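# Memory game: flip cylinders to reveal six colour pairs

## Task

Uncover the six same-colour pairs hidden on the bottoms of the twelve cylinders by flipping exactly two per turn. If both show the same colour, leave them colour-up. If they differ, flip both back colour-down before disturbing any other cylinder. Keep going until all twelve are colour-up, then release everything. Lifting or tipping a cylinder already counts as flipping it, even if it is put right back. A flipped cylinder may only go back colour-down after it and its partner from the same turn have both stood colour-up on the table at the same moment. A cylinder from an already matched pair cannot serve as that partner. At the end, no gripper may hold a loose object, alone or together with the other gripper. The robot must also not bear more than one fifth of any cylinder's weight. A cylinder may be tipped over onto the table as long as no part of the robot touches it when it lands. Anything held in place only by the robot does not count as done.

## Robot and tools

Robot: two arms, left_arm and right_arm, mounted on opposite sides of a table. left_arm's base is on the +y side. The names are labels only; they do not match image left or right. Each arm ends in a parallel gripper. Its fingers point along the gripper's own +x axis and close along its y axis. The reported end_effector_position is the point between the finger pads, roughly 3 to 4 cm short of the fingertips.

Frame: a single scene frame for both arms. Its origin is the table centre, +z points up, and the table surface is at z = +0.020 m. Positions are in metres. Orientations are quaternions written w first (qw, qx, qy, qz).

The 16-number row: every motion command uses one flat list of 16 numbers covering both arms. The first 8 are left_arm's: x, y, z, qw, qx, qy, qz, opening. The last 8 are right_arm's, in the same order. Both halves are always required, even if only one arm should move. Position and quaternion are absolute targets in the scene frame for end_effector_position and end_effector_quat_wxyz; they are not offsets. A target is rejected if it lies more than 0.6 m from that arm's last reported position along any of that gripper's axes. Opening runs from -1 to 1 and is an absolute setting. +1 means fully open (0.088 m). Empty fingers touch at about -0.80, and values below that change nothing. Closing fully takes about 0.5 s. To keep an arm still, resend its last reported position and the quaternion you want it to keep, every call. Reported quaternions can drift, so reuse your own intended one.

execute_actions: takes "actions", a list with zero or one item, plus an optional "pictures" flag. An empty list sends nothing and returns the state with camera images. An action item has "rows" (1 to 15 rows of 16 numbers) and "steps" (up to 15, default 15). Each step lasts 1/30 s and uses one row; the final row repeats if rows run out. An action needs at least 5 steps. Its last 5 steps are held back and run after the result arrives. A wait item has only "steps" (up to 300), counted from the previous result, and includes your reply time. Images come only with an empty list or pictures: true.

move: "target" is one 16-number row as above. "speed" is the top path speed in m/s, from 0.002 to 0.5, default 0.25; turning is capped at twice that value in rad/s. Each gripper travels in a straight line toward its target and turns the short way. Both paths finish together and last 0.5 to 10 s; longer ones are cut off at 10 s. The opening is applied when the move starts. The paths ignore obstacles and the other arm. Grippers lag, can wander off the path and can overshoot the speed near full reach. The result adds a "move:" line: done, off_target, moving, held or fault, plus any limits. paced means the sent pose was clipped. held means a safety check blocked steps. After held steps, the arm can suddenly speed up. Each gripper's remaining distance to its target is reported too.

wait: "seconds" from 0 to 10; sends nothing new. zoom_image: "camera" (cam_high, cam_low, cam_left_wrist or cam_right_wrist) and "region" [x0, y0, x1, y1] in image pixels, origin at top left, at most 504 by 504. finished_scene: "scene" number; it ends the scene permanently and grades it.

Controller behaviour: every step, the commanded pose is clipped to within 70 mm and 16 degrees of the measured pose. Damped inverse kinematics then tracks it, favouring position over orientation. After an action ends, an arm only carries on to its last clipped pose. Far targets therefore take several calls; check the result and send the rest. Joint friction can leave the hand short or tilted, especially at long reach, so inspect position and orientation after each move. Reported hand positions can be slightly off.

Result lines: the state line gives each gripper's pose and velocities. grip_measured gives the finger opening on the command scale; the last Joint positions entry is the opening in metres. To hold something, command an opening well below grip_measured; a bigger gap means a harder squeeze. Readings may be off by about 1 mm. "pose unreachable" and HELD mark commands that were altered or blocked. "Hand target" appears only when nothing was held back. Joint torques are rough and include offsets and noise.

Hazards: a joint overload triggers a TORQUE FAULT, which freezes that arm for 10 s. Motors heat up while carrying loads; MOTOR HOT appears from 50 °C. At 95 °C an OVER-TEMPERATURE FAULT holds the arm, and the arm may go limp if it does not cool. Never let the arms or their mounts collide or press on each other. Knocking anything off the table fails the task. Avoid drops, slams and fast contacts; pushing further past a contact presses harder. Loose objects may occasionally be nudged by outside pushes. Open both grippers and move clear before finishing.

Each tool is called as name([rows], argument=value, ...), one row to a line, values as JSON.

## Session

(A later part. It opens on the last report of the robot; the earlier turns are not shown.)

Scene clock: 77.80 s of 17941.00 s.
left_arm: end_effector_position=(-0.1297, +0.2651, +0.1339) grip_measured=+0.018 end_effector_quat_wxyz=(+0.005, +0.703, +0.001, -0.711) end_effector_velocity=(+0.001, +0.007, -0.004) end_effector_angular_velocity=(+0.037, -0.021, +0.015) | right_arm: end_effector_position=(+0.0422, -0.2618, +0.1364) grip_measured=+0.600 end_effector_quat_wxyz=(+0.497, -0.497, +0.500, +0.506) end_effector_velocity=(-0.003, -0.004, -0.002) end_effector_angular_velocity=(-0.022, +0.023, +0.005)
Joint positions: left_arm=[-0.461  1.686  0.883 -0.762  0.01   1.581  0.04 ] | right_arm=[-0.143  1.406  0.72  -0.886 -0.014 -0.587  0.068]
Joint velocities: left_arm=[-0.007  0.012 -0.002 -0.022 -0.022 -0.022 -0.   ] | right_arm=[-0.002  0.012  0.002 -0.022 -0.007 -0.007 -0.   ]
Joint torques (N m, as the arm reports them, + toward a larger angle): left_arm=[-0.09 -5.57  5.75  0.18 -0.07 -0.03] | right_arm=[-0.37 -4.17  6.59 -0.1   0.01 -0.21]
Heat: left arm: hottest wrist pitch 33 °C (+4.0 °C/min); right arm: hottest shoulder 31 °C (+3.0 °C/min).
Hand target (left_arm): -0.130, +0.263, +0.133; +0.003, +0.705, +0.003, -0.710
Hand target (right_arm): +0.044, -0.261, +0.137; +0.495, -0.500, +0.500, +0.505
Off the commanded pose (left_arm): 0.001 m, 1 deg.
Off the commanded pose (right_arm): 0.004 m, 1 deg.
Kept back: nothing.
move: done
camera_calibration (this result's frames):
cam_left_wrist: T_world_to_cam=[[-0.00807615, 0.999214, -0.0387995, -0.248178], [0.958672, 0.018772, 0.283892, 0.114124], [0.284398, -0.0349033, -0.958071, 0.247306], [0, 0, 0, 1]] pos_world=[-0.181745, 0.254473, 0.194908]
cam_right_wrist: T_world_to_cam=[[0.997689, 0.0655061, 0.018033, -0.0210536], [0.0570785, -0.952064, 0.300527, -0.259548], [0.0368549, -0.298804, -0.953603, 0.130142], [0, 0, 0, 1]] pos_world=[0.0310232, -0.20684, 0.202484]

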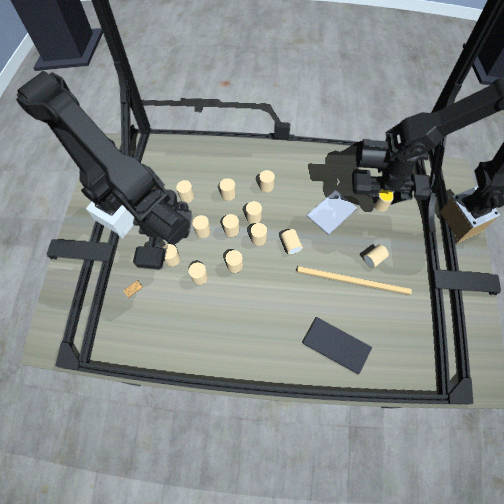

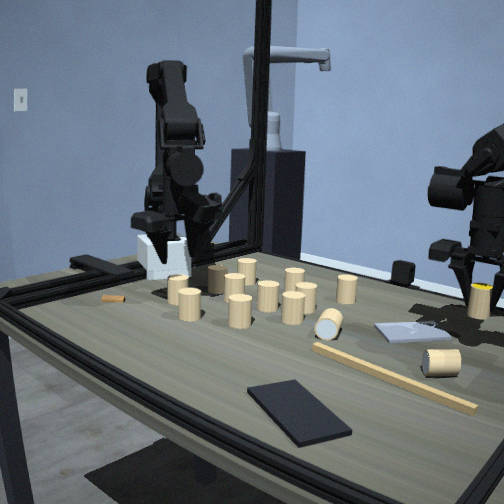

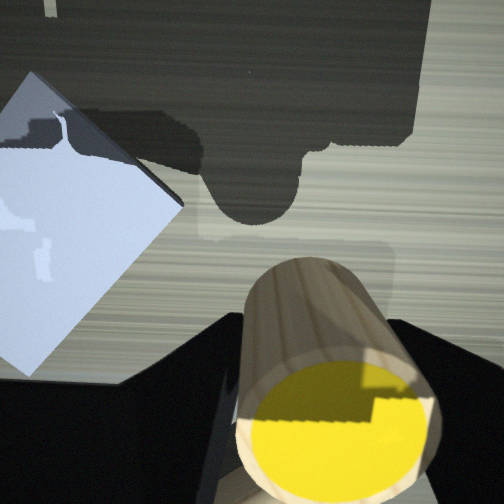

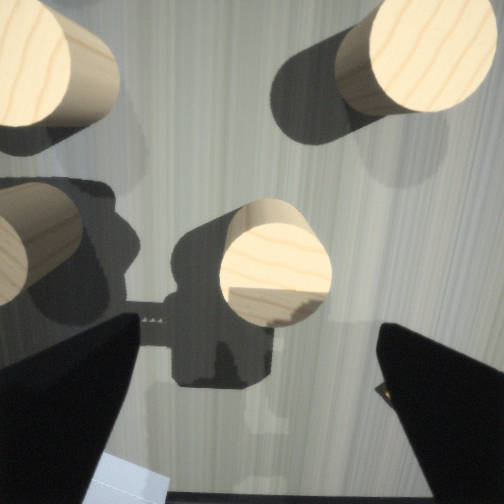

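move(target=[-0.13,0.265,0.063,0,0.707,0,-0.707,-0.3,0.046,-0.259,0.066,0.5,-0.5,0.5,0.5,0.6], speed=0.15)

execute_actions([
  {"rows":[[-0.13,0.265,0.065,0,0.707,0,-0.707,0.6,0.046,-0.259,0.066,0.5,-0.5,0.5,0.5,-0.3]],"steps":9},
])

move(target=[-0.13,0.26,0.15,0,0.707,0,-0.707,0.6,0.046,-0.25,0.16,0.5,-0.5,0.5,0.5,-0.3], speed=0.4)

move(target=[-0.072,0.085,0.309,0.5,0.5,-0.5,-0.5,0.8,-0.07,-0.03,0.3,0.707,0,0,0.707,-0.3], speed=0.5)

move(target=[-0.072,0.011,0.307,0.5,0.5,-0.5,-0.5,0.8,-0.07,-0.03,0.3,0.707,0,0,0.707,-0.3])

Scene clock: 79.10 s of 17941.00 s.
left_arm: end_effector_position=(-0.1297, +0.2612, +0.0690) grip_measured=+0.017 end_effector_quat_wxyz=(+0.007, +0.706, -0.004, -0.708) end_effector_velocity=(+0.000, +0.000, +0.001) end_effector_angular_velocity=(+0.003, -0.007, -0.010) | right_arm: end_effector_position=(+0.0475, -0.2568, +0.0699) grip_measured=+0.600 end_effector_quat_wxyz=(+0.504, -0.499, +0.495, +0.503) end_effector_velocity=(-0.002, +0.002, -0.004) end_effector_angular_velocity=(+0.014, +0.017, +0.020)
Joint positions: left_arm=[-0.466  1.873  0.784 -0.465  0.003  1.58   0.04 ] | right_arm=[-0.144  1.609  0.582 -0.53  -0.003 -0.583  0.068]
Joint velocities: left_arm=[-0.002 -0.002  0.002 -0.007 -0.007  0.007 -0.   ] | right_arm=[-0.002  0.012 -0.007  0.022 -0.022 -0.022 -0.001]
Joint torques (N m, as the arm reports them, + toward a larger angle): left_arm=[-0.17 -4.52  2.91  0.96 -0.07  0.02] | right_arm=[ 0.23 -4.64  3.17  0.29  0.    0.18]
Heat: left arm: hottest wrist pitch 33 °C (+3.0 °C/min); right arm: hottest shoulder 31 °C (+2.0 °C/min).
Hand target (left_arm): -0.130, +0.265, +0.063; -0.000, +0.707, +0.000, -0.707
Hand target (right_arm): +0.045, -0.260, +0.066; +0.500, -0.500, +0.500, +0.500
Off the commanded pose (left_arm): 0.007 m, 1 deg.
Off the commanded pose (right_arm): 0.005 m, 1 deg.
Kept back: nothing.
move: done
camera_calibration (this result's frames):
cam_left_wrist: T_world_to_cam=[[-0.003623, 0.998773, -0.049393, -0.24535], [0.956508, 0.0178686, 0.29116, 0.132074], [0.291685, -0.0461899, -0.955399, 0.188749], [0, 0, 0, 1]] pos_world=[-0.182274, 0.251407, 0.129757]
cam_right_wrist: T_world_to_cam=[[0.997503, 0.0610824, 0.0354605, -0.0278267], [0.0479411, -0.954246, 0.295153, -0.234839], [0.0518667, -0.292716, -0.954792, 0.0689955], [0, 0, 0, 1]] pos_world=[0.0354371, -0.202199, 0.136177]

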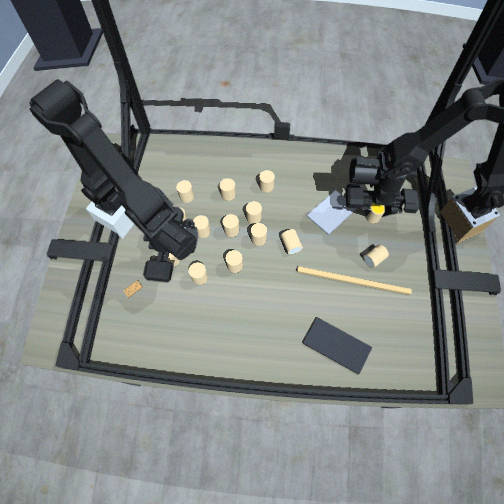

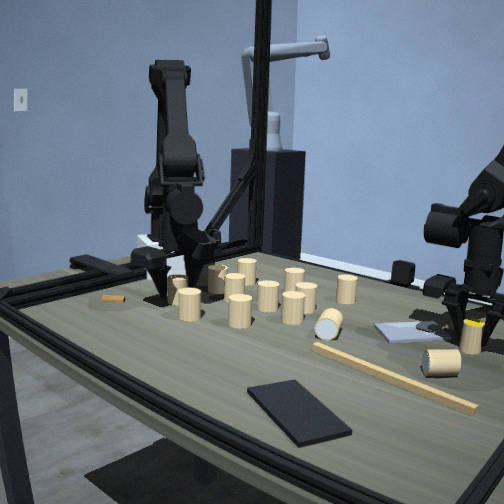

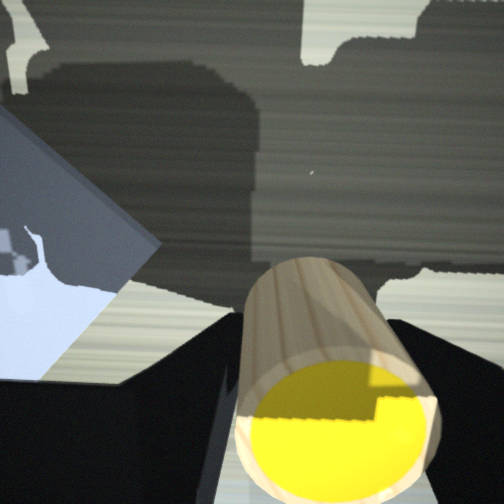

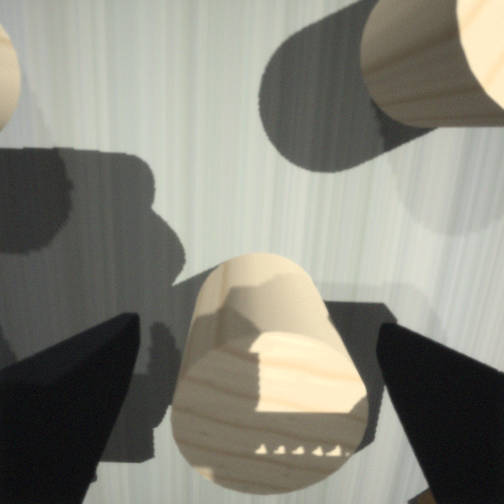

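Scene clock: 79.23 s of 17941.00 s.
left_arm: end_effector_position=(-0.1297, +0.2606, +0.0686) grip_measured=+0.178 end_effector_quat_wxyz=(+0.008, +0.706, -0.005, -0.708) end_effector_velocity=(+0.000, +0.007, -0.006) end_effector_angular_velocity=(+0.032, -0.007, +0.005) | right_arm: end_effector_position=(+0.0475, -0.2567, +0.0692) grip_measured=+0.136 end_effector_quat_wxyz=(+0.503, -0.499, +0.495, +0.503) end_effector_velocity=(+0.000, -0.001, -0.004) end_effector_angular_velocity=(-0.006, +0.013, +0.000)
Joint positions: left_arm=[-0.466  1.875  0.784 -0.462  0.003  1.58   0.048] | right_arm=[-0.144  1.613  0.582 -0.528 -0.003 -0.583  0.046]
Joint velocities: left_arm=[-0.002  0.017 -0.007 -0.007 -0.007 -0.007  0.157] | right_arm=[-0.007  0.022  0.002  0.007 -0.007 -0.007 -0.179]
Joint torques (N m, as the arm reports them, + toward a larger angle): left_arm=[-0.21 -5.75  2.98  0.32 -0.06  0.15] | right_arm=[ 0.22 -4.75  3.45  0.29  0.    0.17]
Heat: left arm: hottest wrist pitch 33 °C (+3.0 °C/min); right arm: hottest shoulder 31 °C (+2.0 °C/min).
Steps of this call (steps 1 to 4: the first 4 steps of this action). Readings (end_effector_position):
1: left_arm (-0.1297, +0.2612, +0.0690) | right_arm (+0.0476, -0.2567, +0.0698)
2: left_arm (-0.1297, +0.2611, +0.0690) | right_arm (+0.0476, -0.2567, +0.0695)
4: the state above

Scene clock: 80.80 s of 17941.00 s.
left_arm: end_effector_position=(-0.1297, +0.2636, +0.1453) grip_measured=+0.600 end_effector_quat_wxyz=(-0.004, +0.706, +0.007, -0.708) end_effector_velocity=(+0.003, +0.002, +0.003) end_effector_angular_velocity=(+0.008, -0.022, -0.010) | right_arm: end_effector_position=(+0.0456, -0.2513, +0.1554) grip_measured=+0.022 end_effector_quat_wxyz=(+0.494, -0.501, +0.504, +0.500) end_effector_velocity=(-0.005, -0.001, +0.004) end_effector_angular_velocity=(-0.003, +0.028, +0.009)
Joint positions: left_arm=[-0.466  1.684  0.933 -0.837  0.003  1.58   0.068] | right_arm=[-0.122  1.427  0.82  -0.976 -0.003 -0.561  0.04 ]
Joint velocities: left_arm=[-0.002 -0.007  0.007 -0.022 -0.022  0.007 -0.   ] | right_arm=[ 0.002 -0.007  0.012 -0.037 -0.022 -0.007  0.   ]
Joint torques (N m, as the arm reports them, + toward a larger angle): left_arm=[-0.21 -7.99  5.81  0.11 -0.07  0.04] | right_arm=[ 0.3  -6.58  6.8  -0.11 -0.01  0.18]
Heat: left arm: hottest shoulder 32 °C (+2.0 °C/min); right arm: hottest elbow 31 °C (+2.0 °C/min).
Hand target (left_arm): -0.130, +0.260, +0.150; +0.000, +0.707, -0.000, -0.707
Hand target (right_arm): +0.047, -0.249, +0.160; +0.500, -0.500, +0.500, +0.500
Off your previous action's commanded pose (left_arm): 0.006 m, 1 deg at its last step (step 5 of this call).
Off your previous action's commanded pose (right_arm): 0.004 m, 1 deg at its last step (step 5 of this call).
Off the commanded pose (left_arm): 0.006 m, 1 deg.
Off the commanded pose (right_arm): 0.005 m, 1 deg.
Kept back: nothing.
move: done
camera_calibration (this result's frames):
cam_left_wrist: T_world_to_cam=[[-0.00363744, 0.999855, -0.016607, -0.249093], [0.956635, 0.00831637, 0.29117, 0.112368], [0.291266, -0.0148277, -0.956527, 0.253646], [0, 0, 0, 1]] pos_world=[-0.18228, 0.251884, 0.205764]
cam_right_wrist: T_world_to_cam=[[0.997917, 0.0613308, 0.0199978, -0.0268498], [0.0518866, -0.947313, 0.316079, -0.256426], [0.0383295, -0.314383, -0.948522, 0.146562], [0, 0, 0, 1]] pos_world=[0.0344813, -0.195192, 0.220605]

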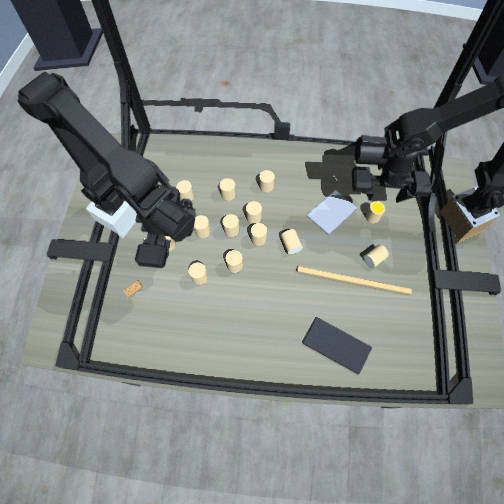

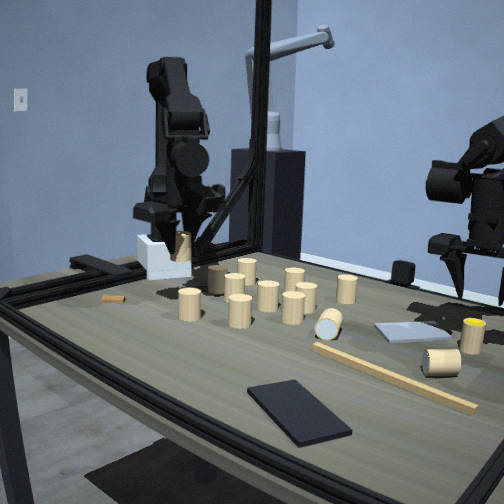

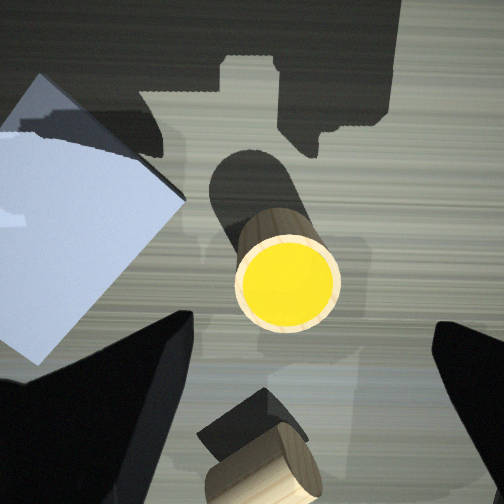

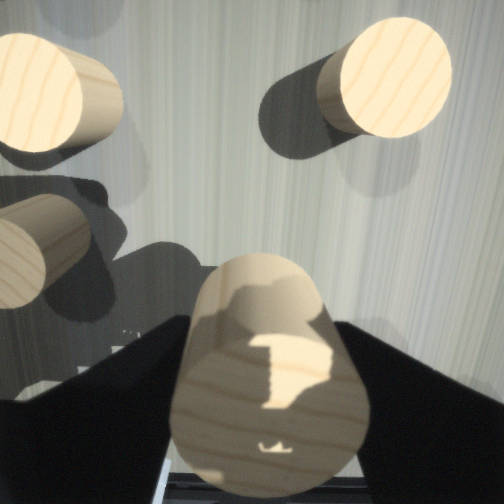

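Scene clock: 83.10 s of 17941.00 s.
left_arm: end_effector_position=(-0.0732, +0.0885, +0.3137) grip_measured=+0.800 end_effector_quat_wxyz=(+0.496, +0.500, -0.506, -0.498) end_effector_velocity=(+0.005, -0.001, -0.001) end_effector_angular_velocity=(-0.007, +0.021, +0.024) | right_arm: end_effector_position=(-0.0685, -0.0289, +0.3030) grip_measured=+0.022 end_effector_quat_wxyz=(+0.711, -0.003, -0.008, +0.704) end_effector_velocity=(-0.002, +0.000, +0.001) end_effector_angular_velocity=(+0.012, +0.007, +0.020)
Joint positions: left_arm=[-0.273  1.674  0.671  1.007  0.216  1.582  0.078] | right_arm=[ 0.445  1.477  0.526  0.959  0.018 -0.016  0.04 ]
Joint velocities: left_arm=[ 0.002  0.012 -0.002  0.022 -0.022 -0.022 -0.   ] | right_arm=[-0.002  0.007 -0.002  0.022 -0.022  0.007 -0.   ]
Joint torques (N m, as the arm reports them, + toward a larger angle): left_arm=[ 0.46 -6.02  5.91  1.89  0.14 -0.15] | right_arm=[ 0.3  -5.59  5.36  1.64  0.04  0.16]
Heat: left arm: hottest shoulder 32 °C (+2.0 °C/min); right arm: hottest elbow 31 °C (+2.0 °C/min).
Hand target (left_arm): -0.072, +0.087, +0.311; +0.496, +0.500, -0.504, -0.500
Hand target (right_arm): -0.069, -0.029, +0.298; +0.711, -0.004, -0.004, +0.704
Off the commanded pose (left_arm): 0.006 m, 1 deg.
Off the commanded pose (right_arm): 0.003 m, 1 deg.
Kept back: nothing.
move: done
camera_calibration (this result's frames):
cam_left_wrist: T_world_to_cam=[[0.0118544, -0.0373032, -0.999234, 0.330167], [0.958423, 0.28535, 0.000717653, 0.0774202], [0.285104, -0.957697, 0.0391349, 0.166304], [0, 0, 0, 1]] pos_world=[-0.125529, 0.149493, 0.323351]
cam_right_wrist: T_world_to_cam=[[0.99647, -0.0404307, 0.0735749, 0.0511457], [0.0581345, -0.299954, -0.952181, 0.316892], [0.0605664, 0.953097, -0.296544, 0.201429], [0, 0, 0, 1]] pos_world=[-0.0815873, -0.0948602, 0.357708]

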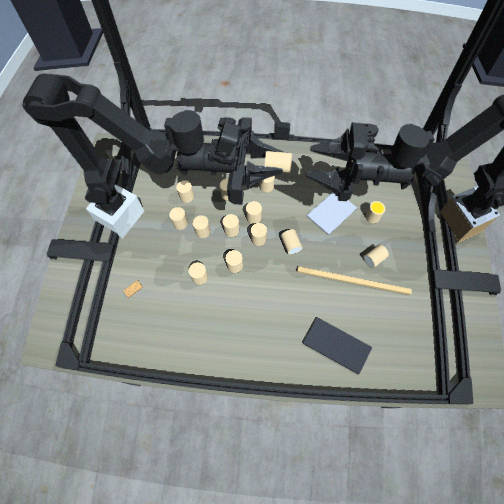

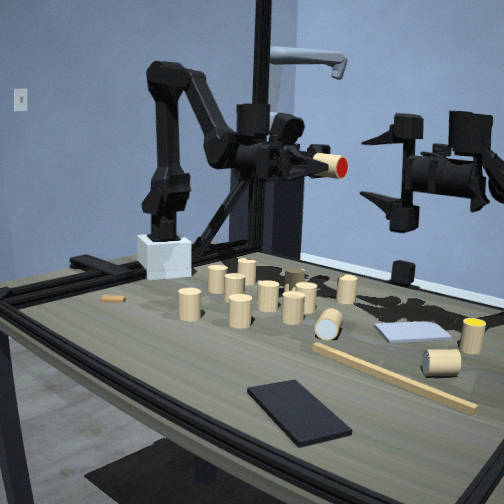

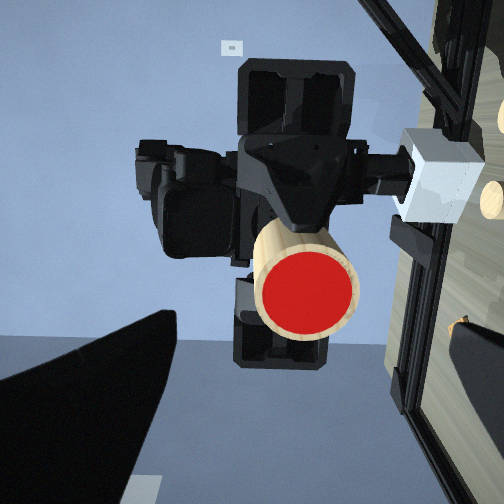

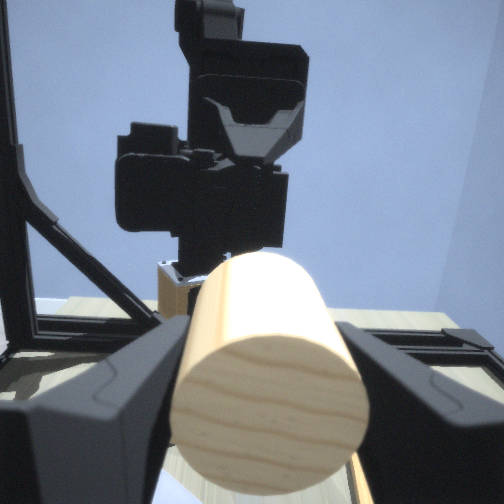

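Scene clock: 84.07 s of 17941.00 s.
left_arm: end_effector_position=(-0.0715, +0.0148, +0.3104) grip_measured=+0.800 end_effector_quat_wxyz=(+0.501, +0.499, -0.503, -0.497) end_effector_velocity=(+0.000, -0.003, -0.000) end_effector_angular_velocity=(+0.002, +0.008, +0.005) | right_arm: end_effector_position=(-0.0696, -0.0289, +0.3030) grip_measured=+0.022 end_effector_quat_wxyz=(+0.708, +0.001, -0.005, +0.706) end_effector_velocity=(-0.006, -0.001, +0.000) end_effector_angular_velocity=(-0.002, -0.008, +0.039)
Joint positions: left_arm=[-0.313  1.919  0.973  0.954  0.166  1.574  0.078] | right_arm=[ 0.445  1.477  0.526  0.959  0.011 -0.006  0.04 ]
Joint velocities: left_arm=[-0.002  0.007  0.012 -0.007 -0.007 -0.007 -0.   ] | right_arm=[ 0.002 -0.007 -0.002 -0.007 -0.037 -0.007 -0.   ]
Joint torques (N m, as the arm reports them, + toward a larger angle): left_arm=[-0.05 -7.87  6.62  1.51 -0.1  -0.14] | right_arm=[-0.02 -6.67  5.32  1.28 -0.12  0.19]
Heat: left arm: hottest wrist pitch 33 °C (+3.0 °C/min); right arm: hottest elbow 31 °C (+2.0 °C/min).
Hand target (left_arm): -0.072, +0.011, +0.307; +0.500, +0.500, -0.500, -0.500
Hand target (right_arm): -0.070, -0.030, +0.300; +0.707, -0.000, -0.000, +0.707
Off the commanded pose (left_arm): 0.005 m, 0 deg.
Off the commanded pose (right_arm): 0.003 m, 1 deg.
Kept back: nothing.
move: done
camera_calibration (this result's frames):
cam_left_wrist: T_world_to_cam=[[0.00449863, -0.0402417, -0.99918, 0.32367], [0.955757, 0.294059, -0.00754002, 0.0990638], [0.294121, -0.95494, 0.0397841, 0.0957586], [0, 0, 0, 1]] pos_world=[-0.124302, 0.0753381, 0.320342]
cam_right_wrist: T_world_to_cam=[[0.997416, -0.0331302, 0.0637428, 0.0554881], [0.0509395, -0.299493, -0.952738, 0.316639], [0.0506549, 0.953523, -0.297032, 0.200958], [0, 0, 0, 1]] pos_world=[-0.0816537, -0.0949488, 0.357828]

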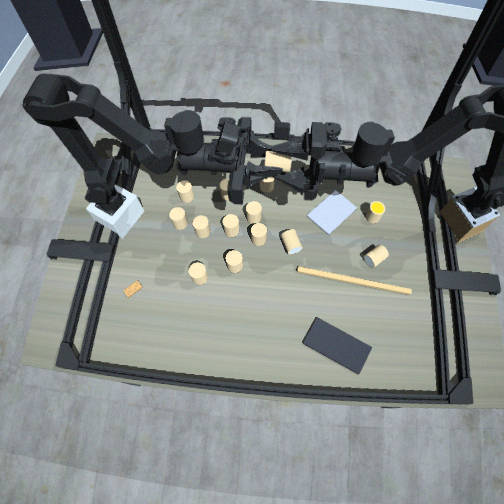

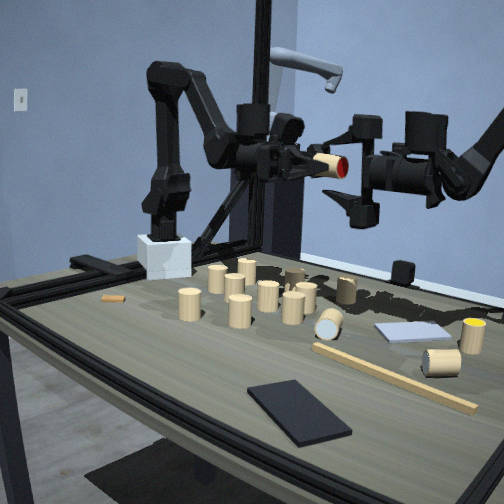

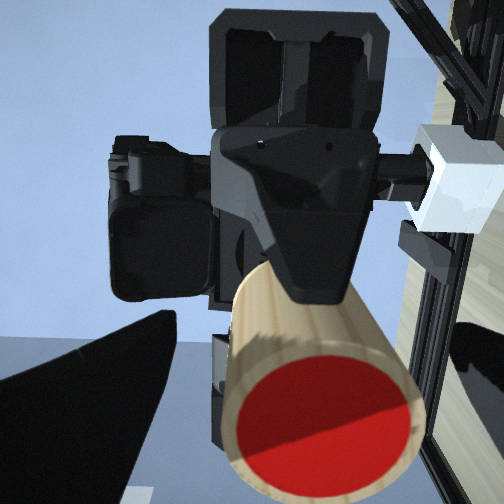

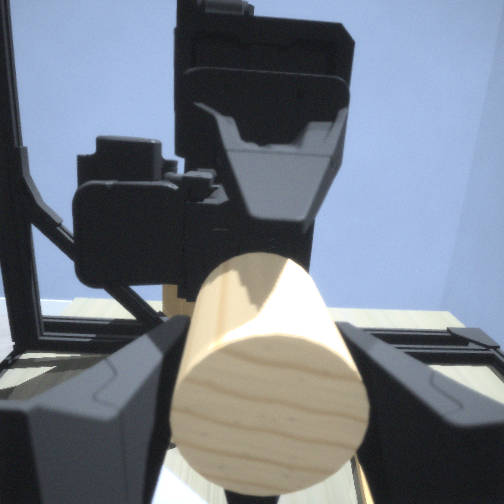

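execute_actions([
  {"rows":[[-0.072,0.011,0.307,0.5,0.5,-0.5,-0.5,-0.3,-0.07,-0.03,0.3,0.707,0,0,0.707,-0.3]],"steps":12},
])

execute_actions([
  {"rows":[[-0.072,0.011,0.307,0.5,0.5,-0.5,-0.5,-0.3,-0.07,-0.03,0.3,0.707,0,0,0.707,0.8]],"steps":6},
])

move(target=[-0.072,0.05,0.307,0.5,0.5,-0.5,-0.5,-0.3,-0.07,-0.09,0.3,0.707,0,0,0.707,0.8], speed=0.4)

move(target=[-0.21,0.28,0.135,0,0.707,0,-0.707,-0.3,-0.07,-0.09,0.3,0.707,0,0,0.707,0.8], speed=0.5)

move(target=[-0.21,0.28,0.063,0,0.707,0,-0.707,-0.3,-0.07,-0.09,0.3,0.707,0,0,0.707,0.8], speed=0.15)

execute_actions([
  {"rows":[[-0.21,0.28,0.065,0,0.707,0,-0.707,0.4,-0.07,-0.09,0.3,0.707,0,0,0.707,0.8]],"steps":15},
])

wait(seconds=1.5)

Scene clock: 84.73 s of 17941.00 s.
left_arm: end_effector_position=(-0.0715, +0.0142, +0.3110) grip_measured=+0.019 end_effector_quat_wxyz=(+0.501, +0.499, -0.503, -0.497) end_effector_velocity=(-0.002, -0.005, -0.004) end_effector_angular_velocity=(+0.041, +0.014, -0.010) | right_arm: end_effector_position=(-0.0696, -0.0290, +0.3022) grip_measured=+0.022 end_effector_quat_wxyz=(+0.708, +0.000, -0.004, +0.706) end_effector_velocity=(+0.002, -0.003, +0.005) end_effector_angular_velocity=(+0.037, +0.008, +0.000)
Joint positions: left_arm=[-0.313  1.92   0.976  0.952  0.166  1.574  0.04 ] | right_arm=[ 0.445  1.477  0.526  0.957  0.011 -0.005  0.04 ]
Joint velocities: left_arm=[-0.002  0.002  0.027 -0.066  0.007 -0.007  0.031] | right_arm=[-0.007 -0.002 -0.017  0.051 -0.007  0.007 -0.   ]
Joint torques (N m, as the arm reports them, + toward a larger angle): left_arm=[-0.19 -7.94  6.67  1.56 -0.12 -0.17] | right_arm=[-0.03 -6.64  5.5   1.38 -0.12  0.17]
Heat: left arm: hottest wrist pitch 33 °C (+3.0 °C/min); right arm: hottest elbow 31 °C (+2.0 °C/min).
Steps of this call (steps 1 to 13: nothing new was sent; steps 14 to 20: the first 7 steps of this action). Readings (end_effector_position):
14: left_arm (-0.0716, +0.0145, +0.3103) | right_arm (-0.0696, -0.0290, +0.3028)
15: left_arm (-0.0716, +0.0145, +0.3103) | right_arm (-0.0696, -0.0290, +0.3028)
17: left_arm (-0.0716, +0.0144, +0.3104) | right_arm (-0.0696, -0.0290, +0.3028)
20: the state above

Scene clock: 84.93 s of 17941.00 s.
left_arm: end_effector_position=(-0.0715, +0.0140, +0.3114) grip_measured=+0.023 end_effector_quat_wxyz=(+0.501, +0.499, -0.503, -0.497) end_effector_velocity=(+0.000, +0.001, -0.005) end_effector_angular_velocity=(+0.022, +0.026, -0.005) | right_arm: end_effector_position=(-0.0696, -0.0291, +0.3018) grip_measured=+0.022 end_effector_quat_wxyz=(+0.708, -0.000, -0.003, +0.706) end_effector_velocity=(-0.000, -0.001, +0.003) end_effector_angular_velocity=(+0.012, -0.007, +0.015)
Joint positions: left_arm=[-0.313  1.92   0.977  0.952  0.166  1.573  0.04 ] | right_arm=[ 0.445  1.477  0.525  0.956  0.011 -0.005  0.04 ]
Joint velocities: left_arm=[ 0.002 -0.002 -0.002 -0.022  0.007 -0.022 -0.   ] | right_arm=[-0.007 -0.007 -0.002  0.007 -0.022 -0.007 -0.   ]
Joint torques (N m, as the arm reports them, + toward a larger angle): left_arm=[-0.13 -7.76  6.45  1.51 -0.06 -0.14] | right_arm=[-0.02 -6.63  5.5   1.46 -0.12  0.17]
Heat: left arm: hottest wrist pitch 33 °C (+3.0 °C/min); right arm: hottest elbow 31 °C (+2.0 °C/min).
Off your previous action's commanded pose (left_arm): 0.005 m, 1 deg at its last step (step 5 of this call).
Off your previous action's commanded pose (right_arm): 0.002 m, 0 deg at its last step (step 5 of this call).
Steps of this call (steps 1 to 5: the last 5 steps of your previous action; step 6: the first step of this action). Readings (end_effector_position):
6: the state above

Scene clock: 86.57 s of 17941.00 s.
left_arm: end_effector_position=(-0.0724, +0.0465, +0.3045) grip_measured=+0.021 end_effector_quat_wxyz=(+0.498, +0.502, -0.499, -0.501) end_effector_velocity=(+0.002, +0.002, -0.007) end_effector_angular_velocity=(+0.026, +0.012, +0.010) | right_arm: end_effector_position=(-0.0692, -0.0872, +0.3033) grip_measured=+0.800 end_effector_quat_wxyz=(+0.708, +0.001, -0.004, +0.706) end_effector_velocity=(+0.002, -0.003, -0.004) end_effector_angular_velocity=(-0.022, -0.007, -0.010)
Joint positions: left_arm=[-0.3    1.831  0.831  0.995  0.18   1.573  0.04 ] | right_arm=[ 0.445  1.195  0.333  0.869  0.011 -0.005  0.078]
Joint velocities: left_arm=[ 0.002 -0.002 -0.007 -0.022 -0.007 -0.007 -0.   ] | right_arm=[-0.002 -0.022 -0.007 -0.037  0.007 -0.007 -0.   ]
Joint torques (N m, as the arm reports them, + toward a larger angle): left_arm=[  0.15 -10.41   4.51   1.84   0.14  -0.1 ] | right_arm=[ 0.21 -5.41  5.09  1.17 -0.05  0.17]
Heat: left arm: hottest shoulder 33 °C (+3.0 °C/min); right arm: hottest elbow 31 °C (+2.0 °C/min).
Hand target (left_arm): -0.072, +0.050, +0.307; +0.500, +0.500, -0.500, -0.500
Hand target (right_arm): -0.070, -0.090, +0.300; +0.707, +0.000, +0.000, +0.707
Off your previous action's commanded pose (left_arm): 0.004 m, 0 deg at its last step (step 5 of this call).
Off your previous action's commanded pose (right_arm): 0.002 m, 0 deg at its last step (step 5 of this call).
Off the commanded pose (left_arm): 0.004 m, 0 deg.
Off the commanded pose (right_arm): 0.004 m, 1 deg.
Kept back: nothing.
move: done
camera_calibration (this result's frames):
cam_left_wrist: T_world_to_cam=[[0.00187926, -0.0274731, -0.999621, 0.318324], [0.955852, 0.293782, -0.0062772, 0.0902365], [0.293843, -0.955477, 0.0268123, 0.130451], [0, 0, 0, 1]] pos_world=[-0.125183, 0.106879, 0.315272]
cam_right_wrist: T_world_to_cam=[[0.997501, -0.0327169, 0.0626199, 0.053481], [0.0499721, -0.299834, -0.952682, 0.299366], [0.0499444, 0.95343, -0.29745, 0.256727], [0, 0, 0, 1]] pos_world=[-0.0811294, -0.153262, 0.358215]

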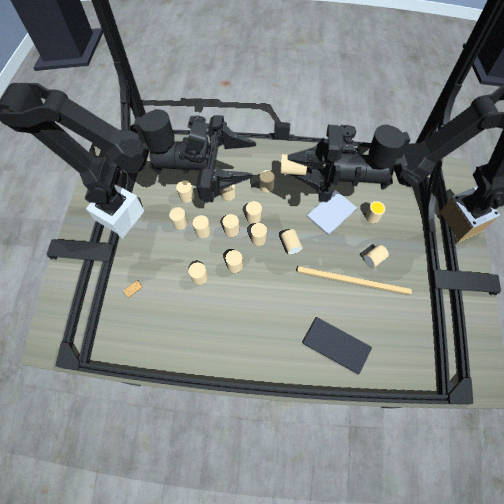

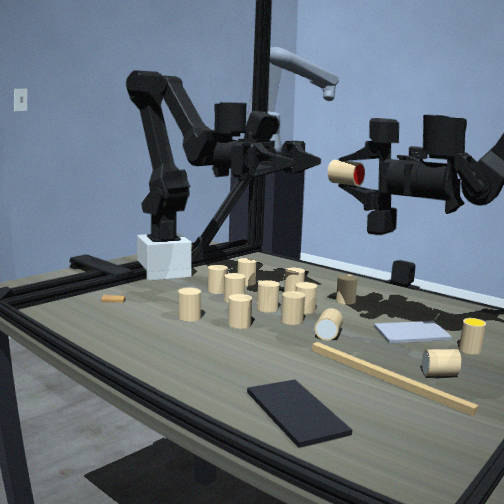

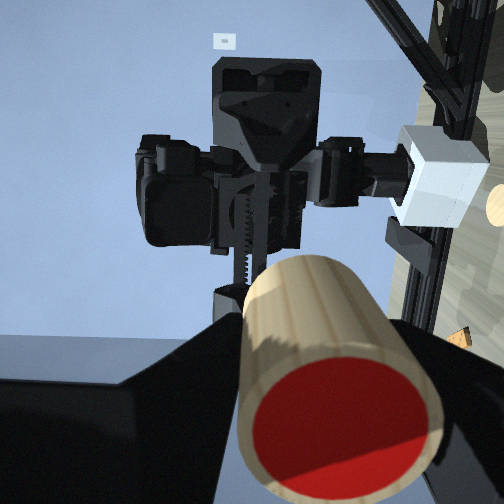

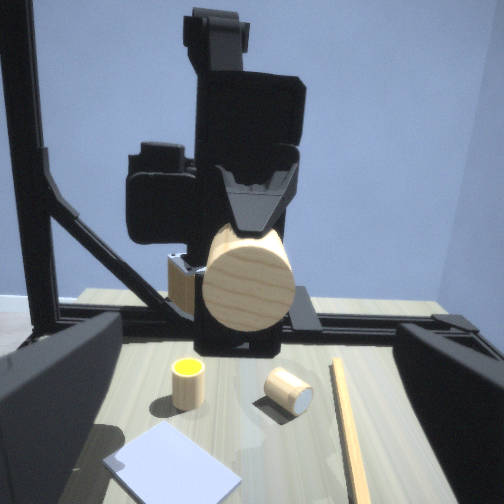

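Scene clock: 88.70 s of 17941.00 s.
left_arm: end_effector_position=(-0.2089, +0.2803, +0.1337) grip_measured=+0.019 end_effector_quat_wxyz=(+0.004, +0.705, +0.002, -0.710) end_effector_velocity=(+0.001, +0.005, -0.002) end_effector_angular_velocity=(+0.028, -0.016, +0.015) | right_arm: end_effector_position=(-0.0692, -0.0877, +0.3031) grip_measured=+0.800 end_effector_quat_wxyz=(+0.708, +0.001, -0.004, +0.706) end_effector_velocity=(+0.002, -0.001, -0.000) end_effector_angular_velocity=(-0.002, -0.007, -0.010)
Joint positions: left_arm=[-0.772  1.673  0.867 -0.76   0.006  1.27   0.04 ] | right_arm=[ 0.445  1.193  0.331  0.869  0.011 -0.005  0.078]
Joint velocities: left_arm=[-0.007  0.012  0.002 -0.022 -0.007 -0.022  0.   ] | right_arm=[-0.002 -0.007 -0.002 -0.007  0.007 -0.007  0.   ]
Joint torques (N m, as the arm reports them, + toward a larger angle): left_arm=[-0.13 -5.24  5.7   0.27  0.2  -0.08] | right_arm=[ 0.24 -5.37  5.09  1.19 -0.04  0.16]
Heat: left arm: hottest shoulder 33 °C (+3.0 °C/min); right arm: hottest elbow 31 °C (+2.0 °C/min).
Hand target (left_arm): -0.211, +0.279, +0.133; +0.002, +0.704, +0.004, -0.710
Hand target (right_arm): -0.070, -0.090, +0.300; +0.707, -0.000, +0.000, +0.707
Off the commanded pose (left_arm): 0.002 m, 1 deg.
Off the commanded pose (right_arm): 0.004 m, 1 deg.
Kept back: nothing.
move: done
camera_calibration (this result's frames):
cam_left_wrist: T_world_to_cam=[[-0.00797569, 0.999309, -0.0362912, -0.264361], [0.957849, 0.0180568, 0.286705, 0.189503], [0.287162, -0.0324748, -0.957331, 0.270069], [0, 0, 0, 1]] pos_world=[-0.261177, 0.269527, 0.19462]
cam_right_wrist: T_world_to_cam=[[0.997501, -0.032693, 0.0626356, 0.0534718], [0.0499752, -0.300198, -0.952567, 0.298931], [0.0499453, 0.953317, -0.297813, 0.257241], [0, 0, 0, 1]] pos_world=[-0.0811253, -0.153746, 0.358013]

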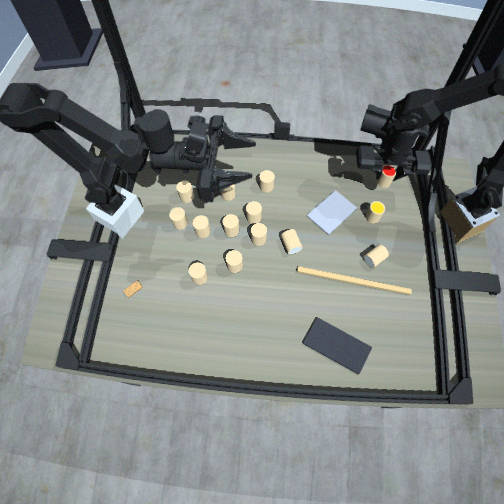

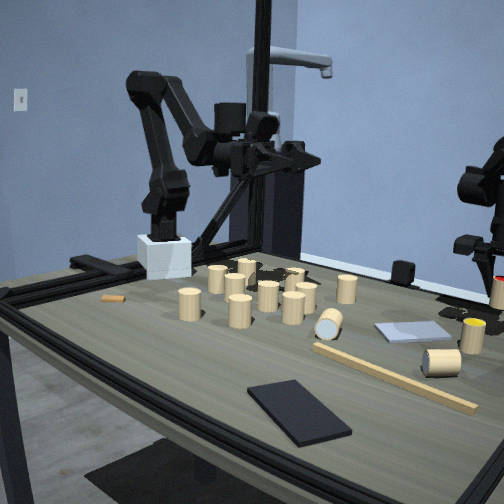

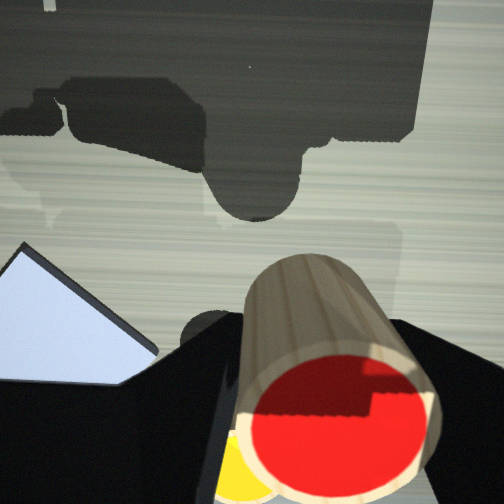

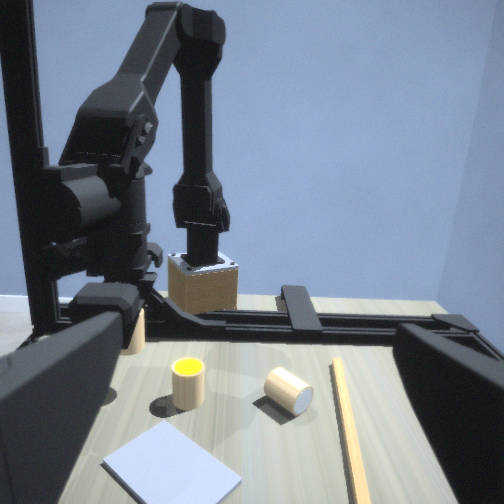

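Scene clock: 89.67 s of 17941.00 s.
left_arm: end_effector_position=(-0.2106, +0.2765, +0.0693) grip_measured=+0.020 end_effector_quat_wxyz=(+0.006, +0.705, -0.003, -0.710) end_effector_velocity=(-0.000, +0.002, +0.000) end_effector_angular_velocity=(+0.005, -0.009, -0.015) | right_arm: end_effector_position=(-0.0692, -0.0877, +0.3031) grip_measured=+0.800 end_effector_quat_wxyz=(+0.708, +0.001, -0.004, +0.706) end_effector_velocity=(-0.000, +0.000, +0.000) end_effector_angular_velocity=(-0.002, -0.007, +0.005)
Joint positions: left_arm=[-0.775  1.862  0.769 -0.463  0.003  1.27   0.04 ] | right_arm=[ 0.445  1.193  0.331  0.869  0.011 -0.005  0.078]
Joint velocities: left_arm=[-0.007 -0.002 -0.002 -0.007 -0.007  0.007 -0.   ] | right_arm=[-0.002 -0.002  0.002 -0.007 -0.007 -0.007  0.   ]
Joint torques (N m, as the arm reports them, + toward a larger angle): left_arm=[-0.49 -4.55  2.84  1.18 -0.1   0.02] | right_arm=[ 0.25 -5.37  5.12  1.2  -0.04  0.16]
Heat: left arm: hottest wrist pitch 33 °C (+3.0 °C/min); right arm: hottest elbow 31 °C (+2.0 °C/min).
Hand target (left_arm): -0.210, +0.280, +0.063; -0.000, +0.707, +0.000, -0.707
Hand target (right_arm): -0.070, -0.090, +0.300; +0.707, -0.000, -0.000, +0.707
Off the commanded pose (left_arm): 0.007 m, 1 deg.
Off the commanded pose (right_arm): 0.004 m, 1 deg.
Kept back: nothing.
move: done
camera_calibration (this result's frames):
cam_left_wrist: T_world_to_cam=[[-0.00419312, 0.998902, -0.0466594, -0.261296], [0.957903, 0.0174066, 0.286564, 0.209899], [0.287062, -0.0434936, -0.956924, 0.211726], [0, 0, 0, 1]] pos_world=[-0.262937, 0.266564, 0.130264]
cam_right_wrist: T_world_to_cam=[[0.997501, -0.032693, 0.0626356, 0.0534718], [0.0499752, -0.300198, -0.952567, 0.298931], [0.0499453, 0.953317, -0.297813, 0.257241], [0, 0, 0, 1]] pos_world=[-0.0811253, -0.153746, 0.358013]

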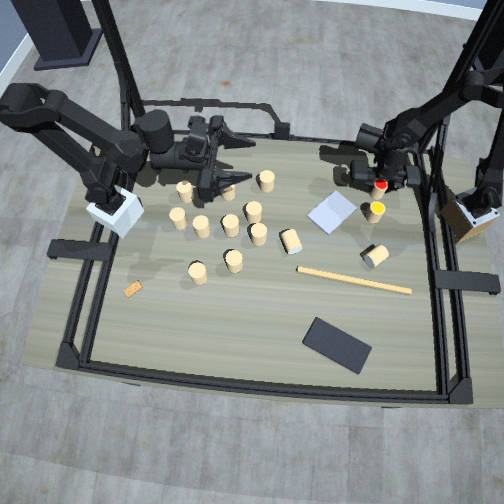

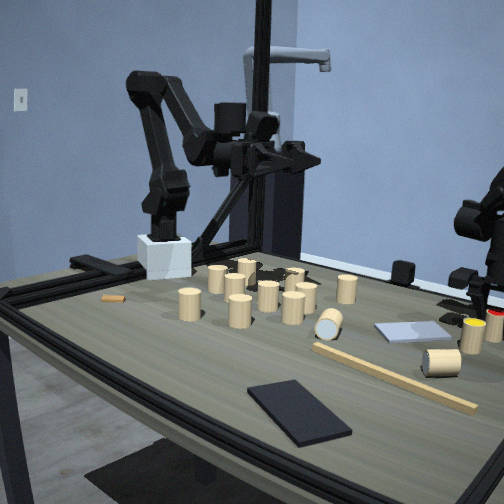

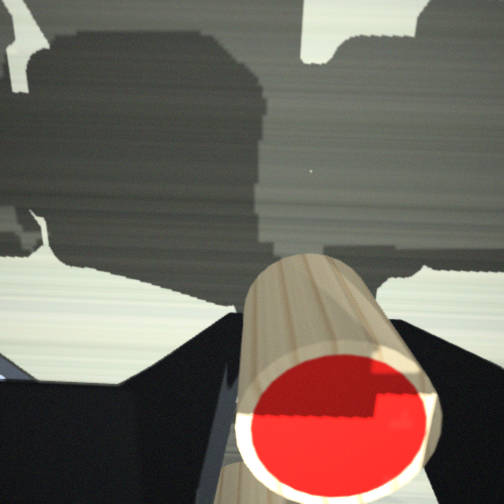

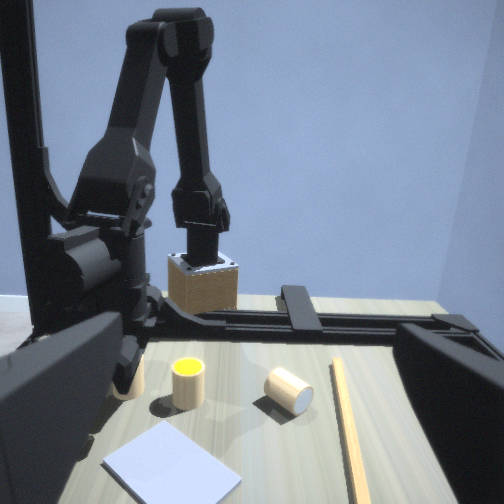

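Scene clock: 90.00 s of 17941.00 s.
left_arm: end_effector_position=(-0.2110, +0.2756, +0.0686) grip_measured=+0.359 end_effector_quat_wxyz=(+0.007, +0.704, -0.005, -0.710) end_effector_velocity=(-0.000, +0.002, +0.001) end_effector_angular_velocity=(+0.000, -0.008, +0.000) | right_arm: end_effector_position=(-0.0692, -0.0877, +0.3031) grip_measured=+0.800 end_effector_quat_wxyz=(+0.708, +0.001, -0.004, +0.706) end_effector_velocity=(+0.004, -0.001, -0.002) end_effector_angular_velocity=(-0.007, -0.007, -0.015)
Joint positions: left_arm=[-0.776  1.865  0.769 -0.457  0.003  1.27   0.057] | right_arm=[ 0.445  1.193  0.331  0.869  0.011 -0.005  0.078]
Joint velocities: left_arm=[-0.007 -0.007 -0.002 -0.007 -0.007 -0.007  0.018] | right_arm=[-0.007 -0.002 -0.002 -0.007  0.007 -0.007 -0.   ]
Joint torques (N m, as the arm reports them, + toward a larger angle): left_arm=[-0.21 -5.52  3.53  0.27 -0.04  0.03] | right_arm=[ 0.26 -5.37  5.1   1.2  -0.04  0.16]
Heat: left arm: hottest shoulder 32 °C (+2.0 °C/min); right arm: hottest elbow 31 °C (+2.0 °C/min).
Steps of this call (steps 1 to 10: the first 10 steps of this action). Readings (end_effector_position):
1: left_arm (-0.2106, +0.2765, +0.0693) | right_arm (-0.0692, -0.0877, +0.3031)
2: left_arm (-0.2108, +0.2764, +0.0693) | right_arm (-0.0692, -0.0877, +0.3031)
4: left_arm (-0.2111, +0.2754, +0.0688) | right_arm (-0.0692, -0.0877, +0.3031)
8: left_arm (-0.2110, +0.2756, +0.0686) | right_arm (-0.0692, -0.0877, +0.3031)
10: the state above

Scene clock: 91.67 s of 17941.00 s.
left_arm: end_effector_position=(-0.2110, +0.2757, +0.0685) grip_measured=+0.400 end_effector_quat_wxyz=(+0.007, +0.704, -0.004, -0.710) end_effector_velocity=(-0.000, +0.002, +0.000) end_effector_angular_velocity=(+0.005, -0.009, +0.000) | right_arm: end_effector_position=(-0.0692, -0.0878, +0.3030) grip_measured=+0.800 end_effector_quat_wxyz=(+0.708, +0.001, -0.004, +0.706) end_effector_velocity=(-0.000, -0.001, -0.005) end_effector_angular_velocity=(-0.022, -0.008, +0.005)
Joint positions: left_arm=[-0.776  1.865  0.769 -0.457  0.003  1.27   0.059] | right_arm=[ 0.445  1.192  0.331  0.869  0.011 -0.005  0.078]
Joint velocities: left_arm=[-0.007 -0.002 -0.002 -0.007 -0.007 -0.007 -0.   ] | right_arm=[-0.002 -0.002 -0.002 -0.022 -0.007 -0.007  0.   ]
Joint torques (N m, as the arm reports them, + toward a larger angle): left_arm=[-0.33 -5.8   3.1   0.18 -0.02 -0.04] | right_arm=[ 0.25 -5.35  5.14  1.2  -0.04  0.16]
Heat: left arm: hottest shoulder 32 °C (+2.0 °C/min); right arm: hottest elbow 31 °C (+2.0 °C/min).
Hand target (left_arm): -0.210, +0.280, +0.065; +0.000, +0.707, +0.000, -0.707
Hand target (right_arm): -0.070, -0.090, +0.300; +0.707, +0.000, -0.000, +0.707
Off the commanded pose (left_arm): 0.006 m, 1 deg.
Off the commanded pose (right_arm): 0.004 m, 1 deg.
Kept back: nothing.
Steps of this call (steps 1 to 5: the last 5 steps of your previous action; steps 6 to 50: nothing new was sent). Readings (end_effector_position):
1: left_arm (-0.2110, +0.2756, +0.0686) | right_arm (-0.0692, -0.0877, +0.3031)
2: left_arm (-0.2110, +0.2756, +0.0686) | right_arm (-0.0692, -0.0877, +0.3031)
4: left_arm (-0.2110, +0.2756, +0.0686) | right_arm (-0.0692, -0.0877, +0.3031)
8: left_arm (-0.2110, +0.2756, +0.0686) | right_arm (-0.0692, -0.0877, +0.3031)
50: the state above
camera_calibration (this result's frames):
cam_left_wrist: T_world_to_cam=[[-0.00385495, 0.998763, -0.0495713, -0.260215], [0.958164, 0.0178763, 0.285659, 0.210474], [0.286192, -0.0463963, -0.957048, 0.211633], [0, 0, 0, 1]] pos_world=[-0.26324, 0.26595, 0.12952]
cam_right_wrist: T_world_to_cam=[[0.997501, -0.032693, 0.0626356, 0.0534702], [0.0499752, -0.300198, -0.952567, 0.298868], [0.0499453, 0.953317, -0.297813, 0.257319], [0, 0, 0, 1]] pos_world=[-0.0811245, -0.153839, 0.357976]

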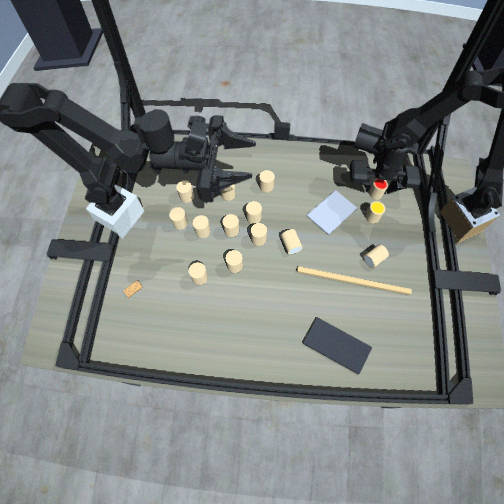

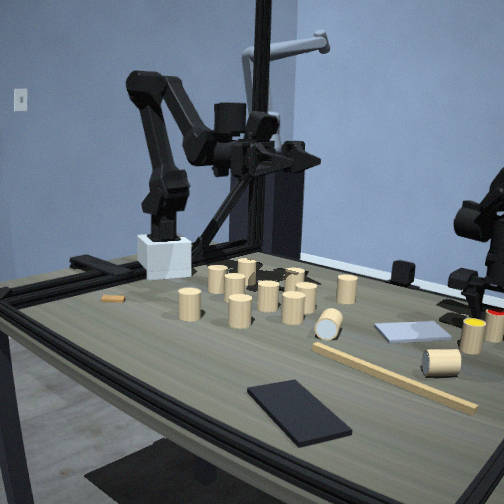

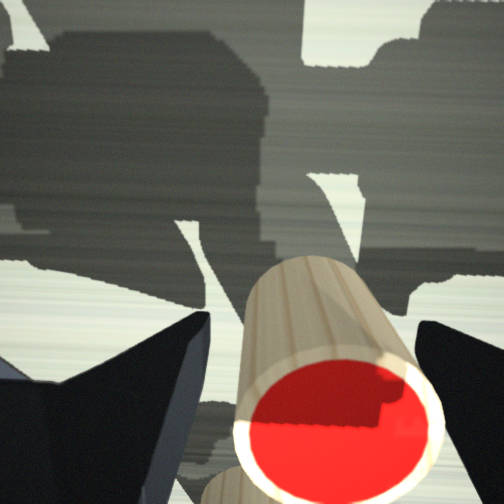

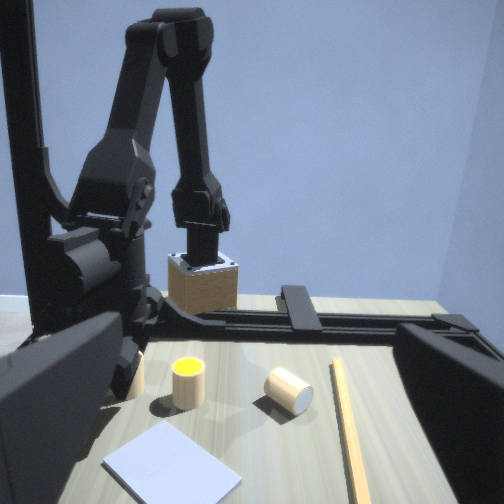

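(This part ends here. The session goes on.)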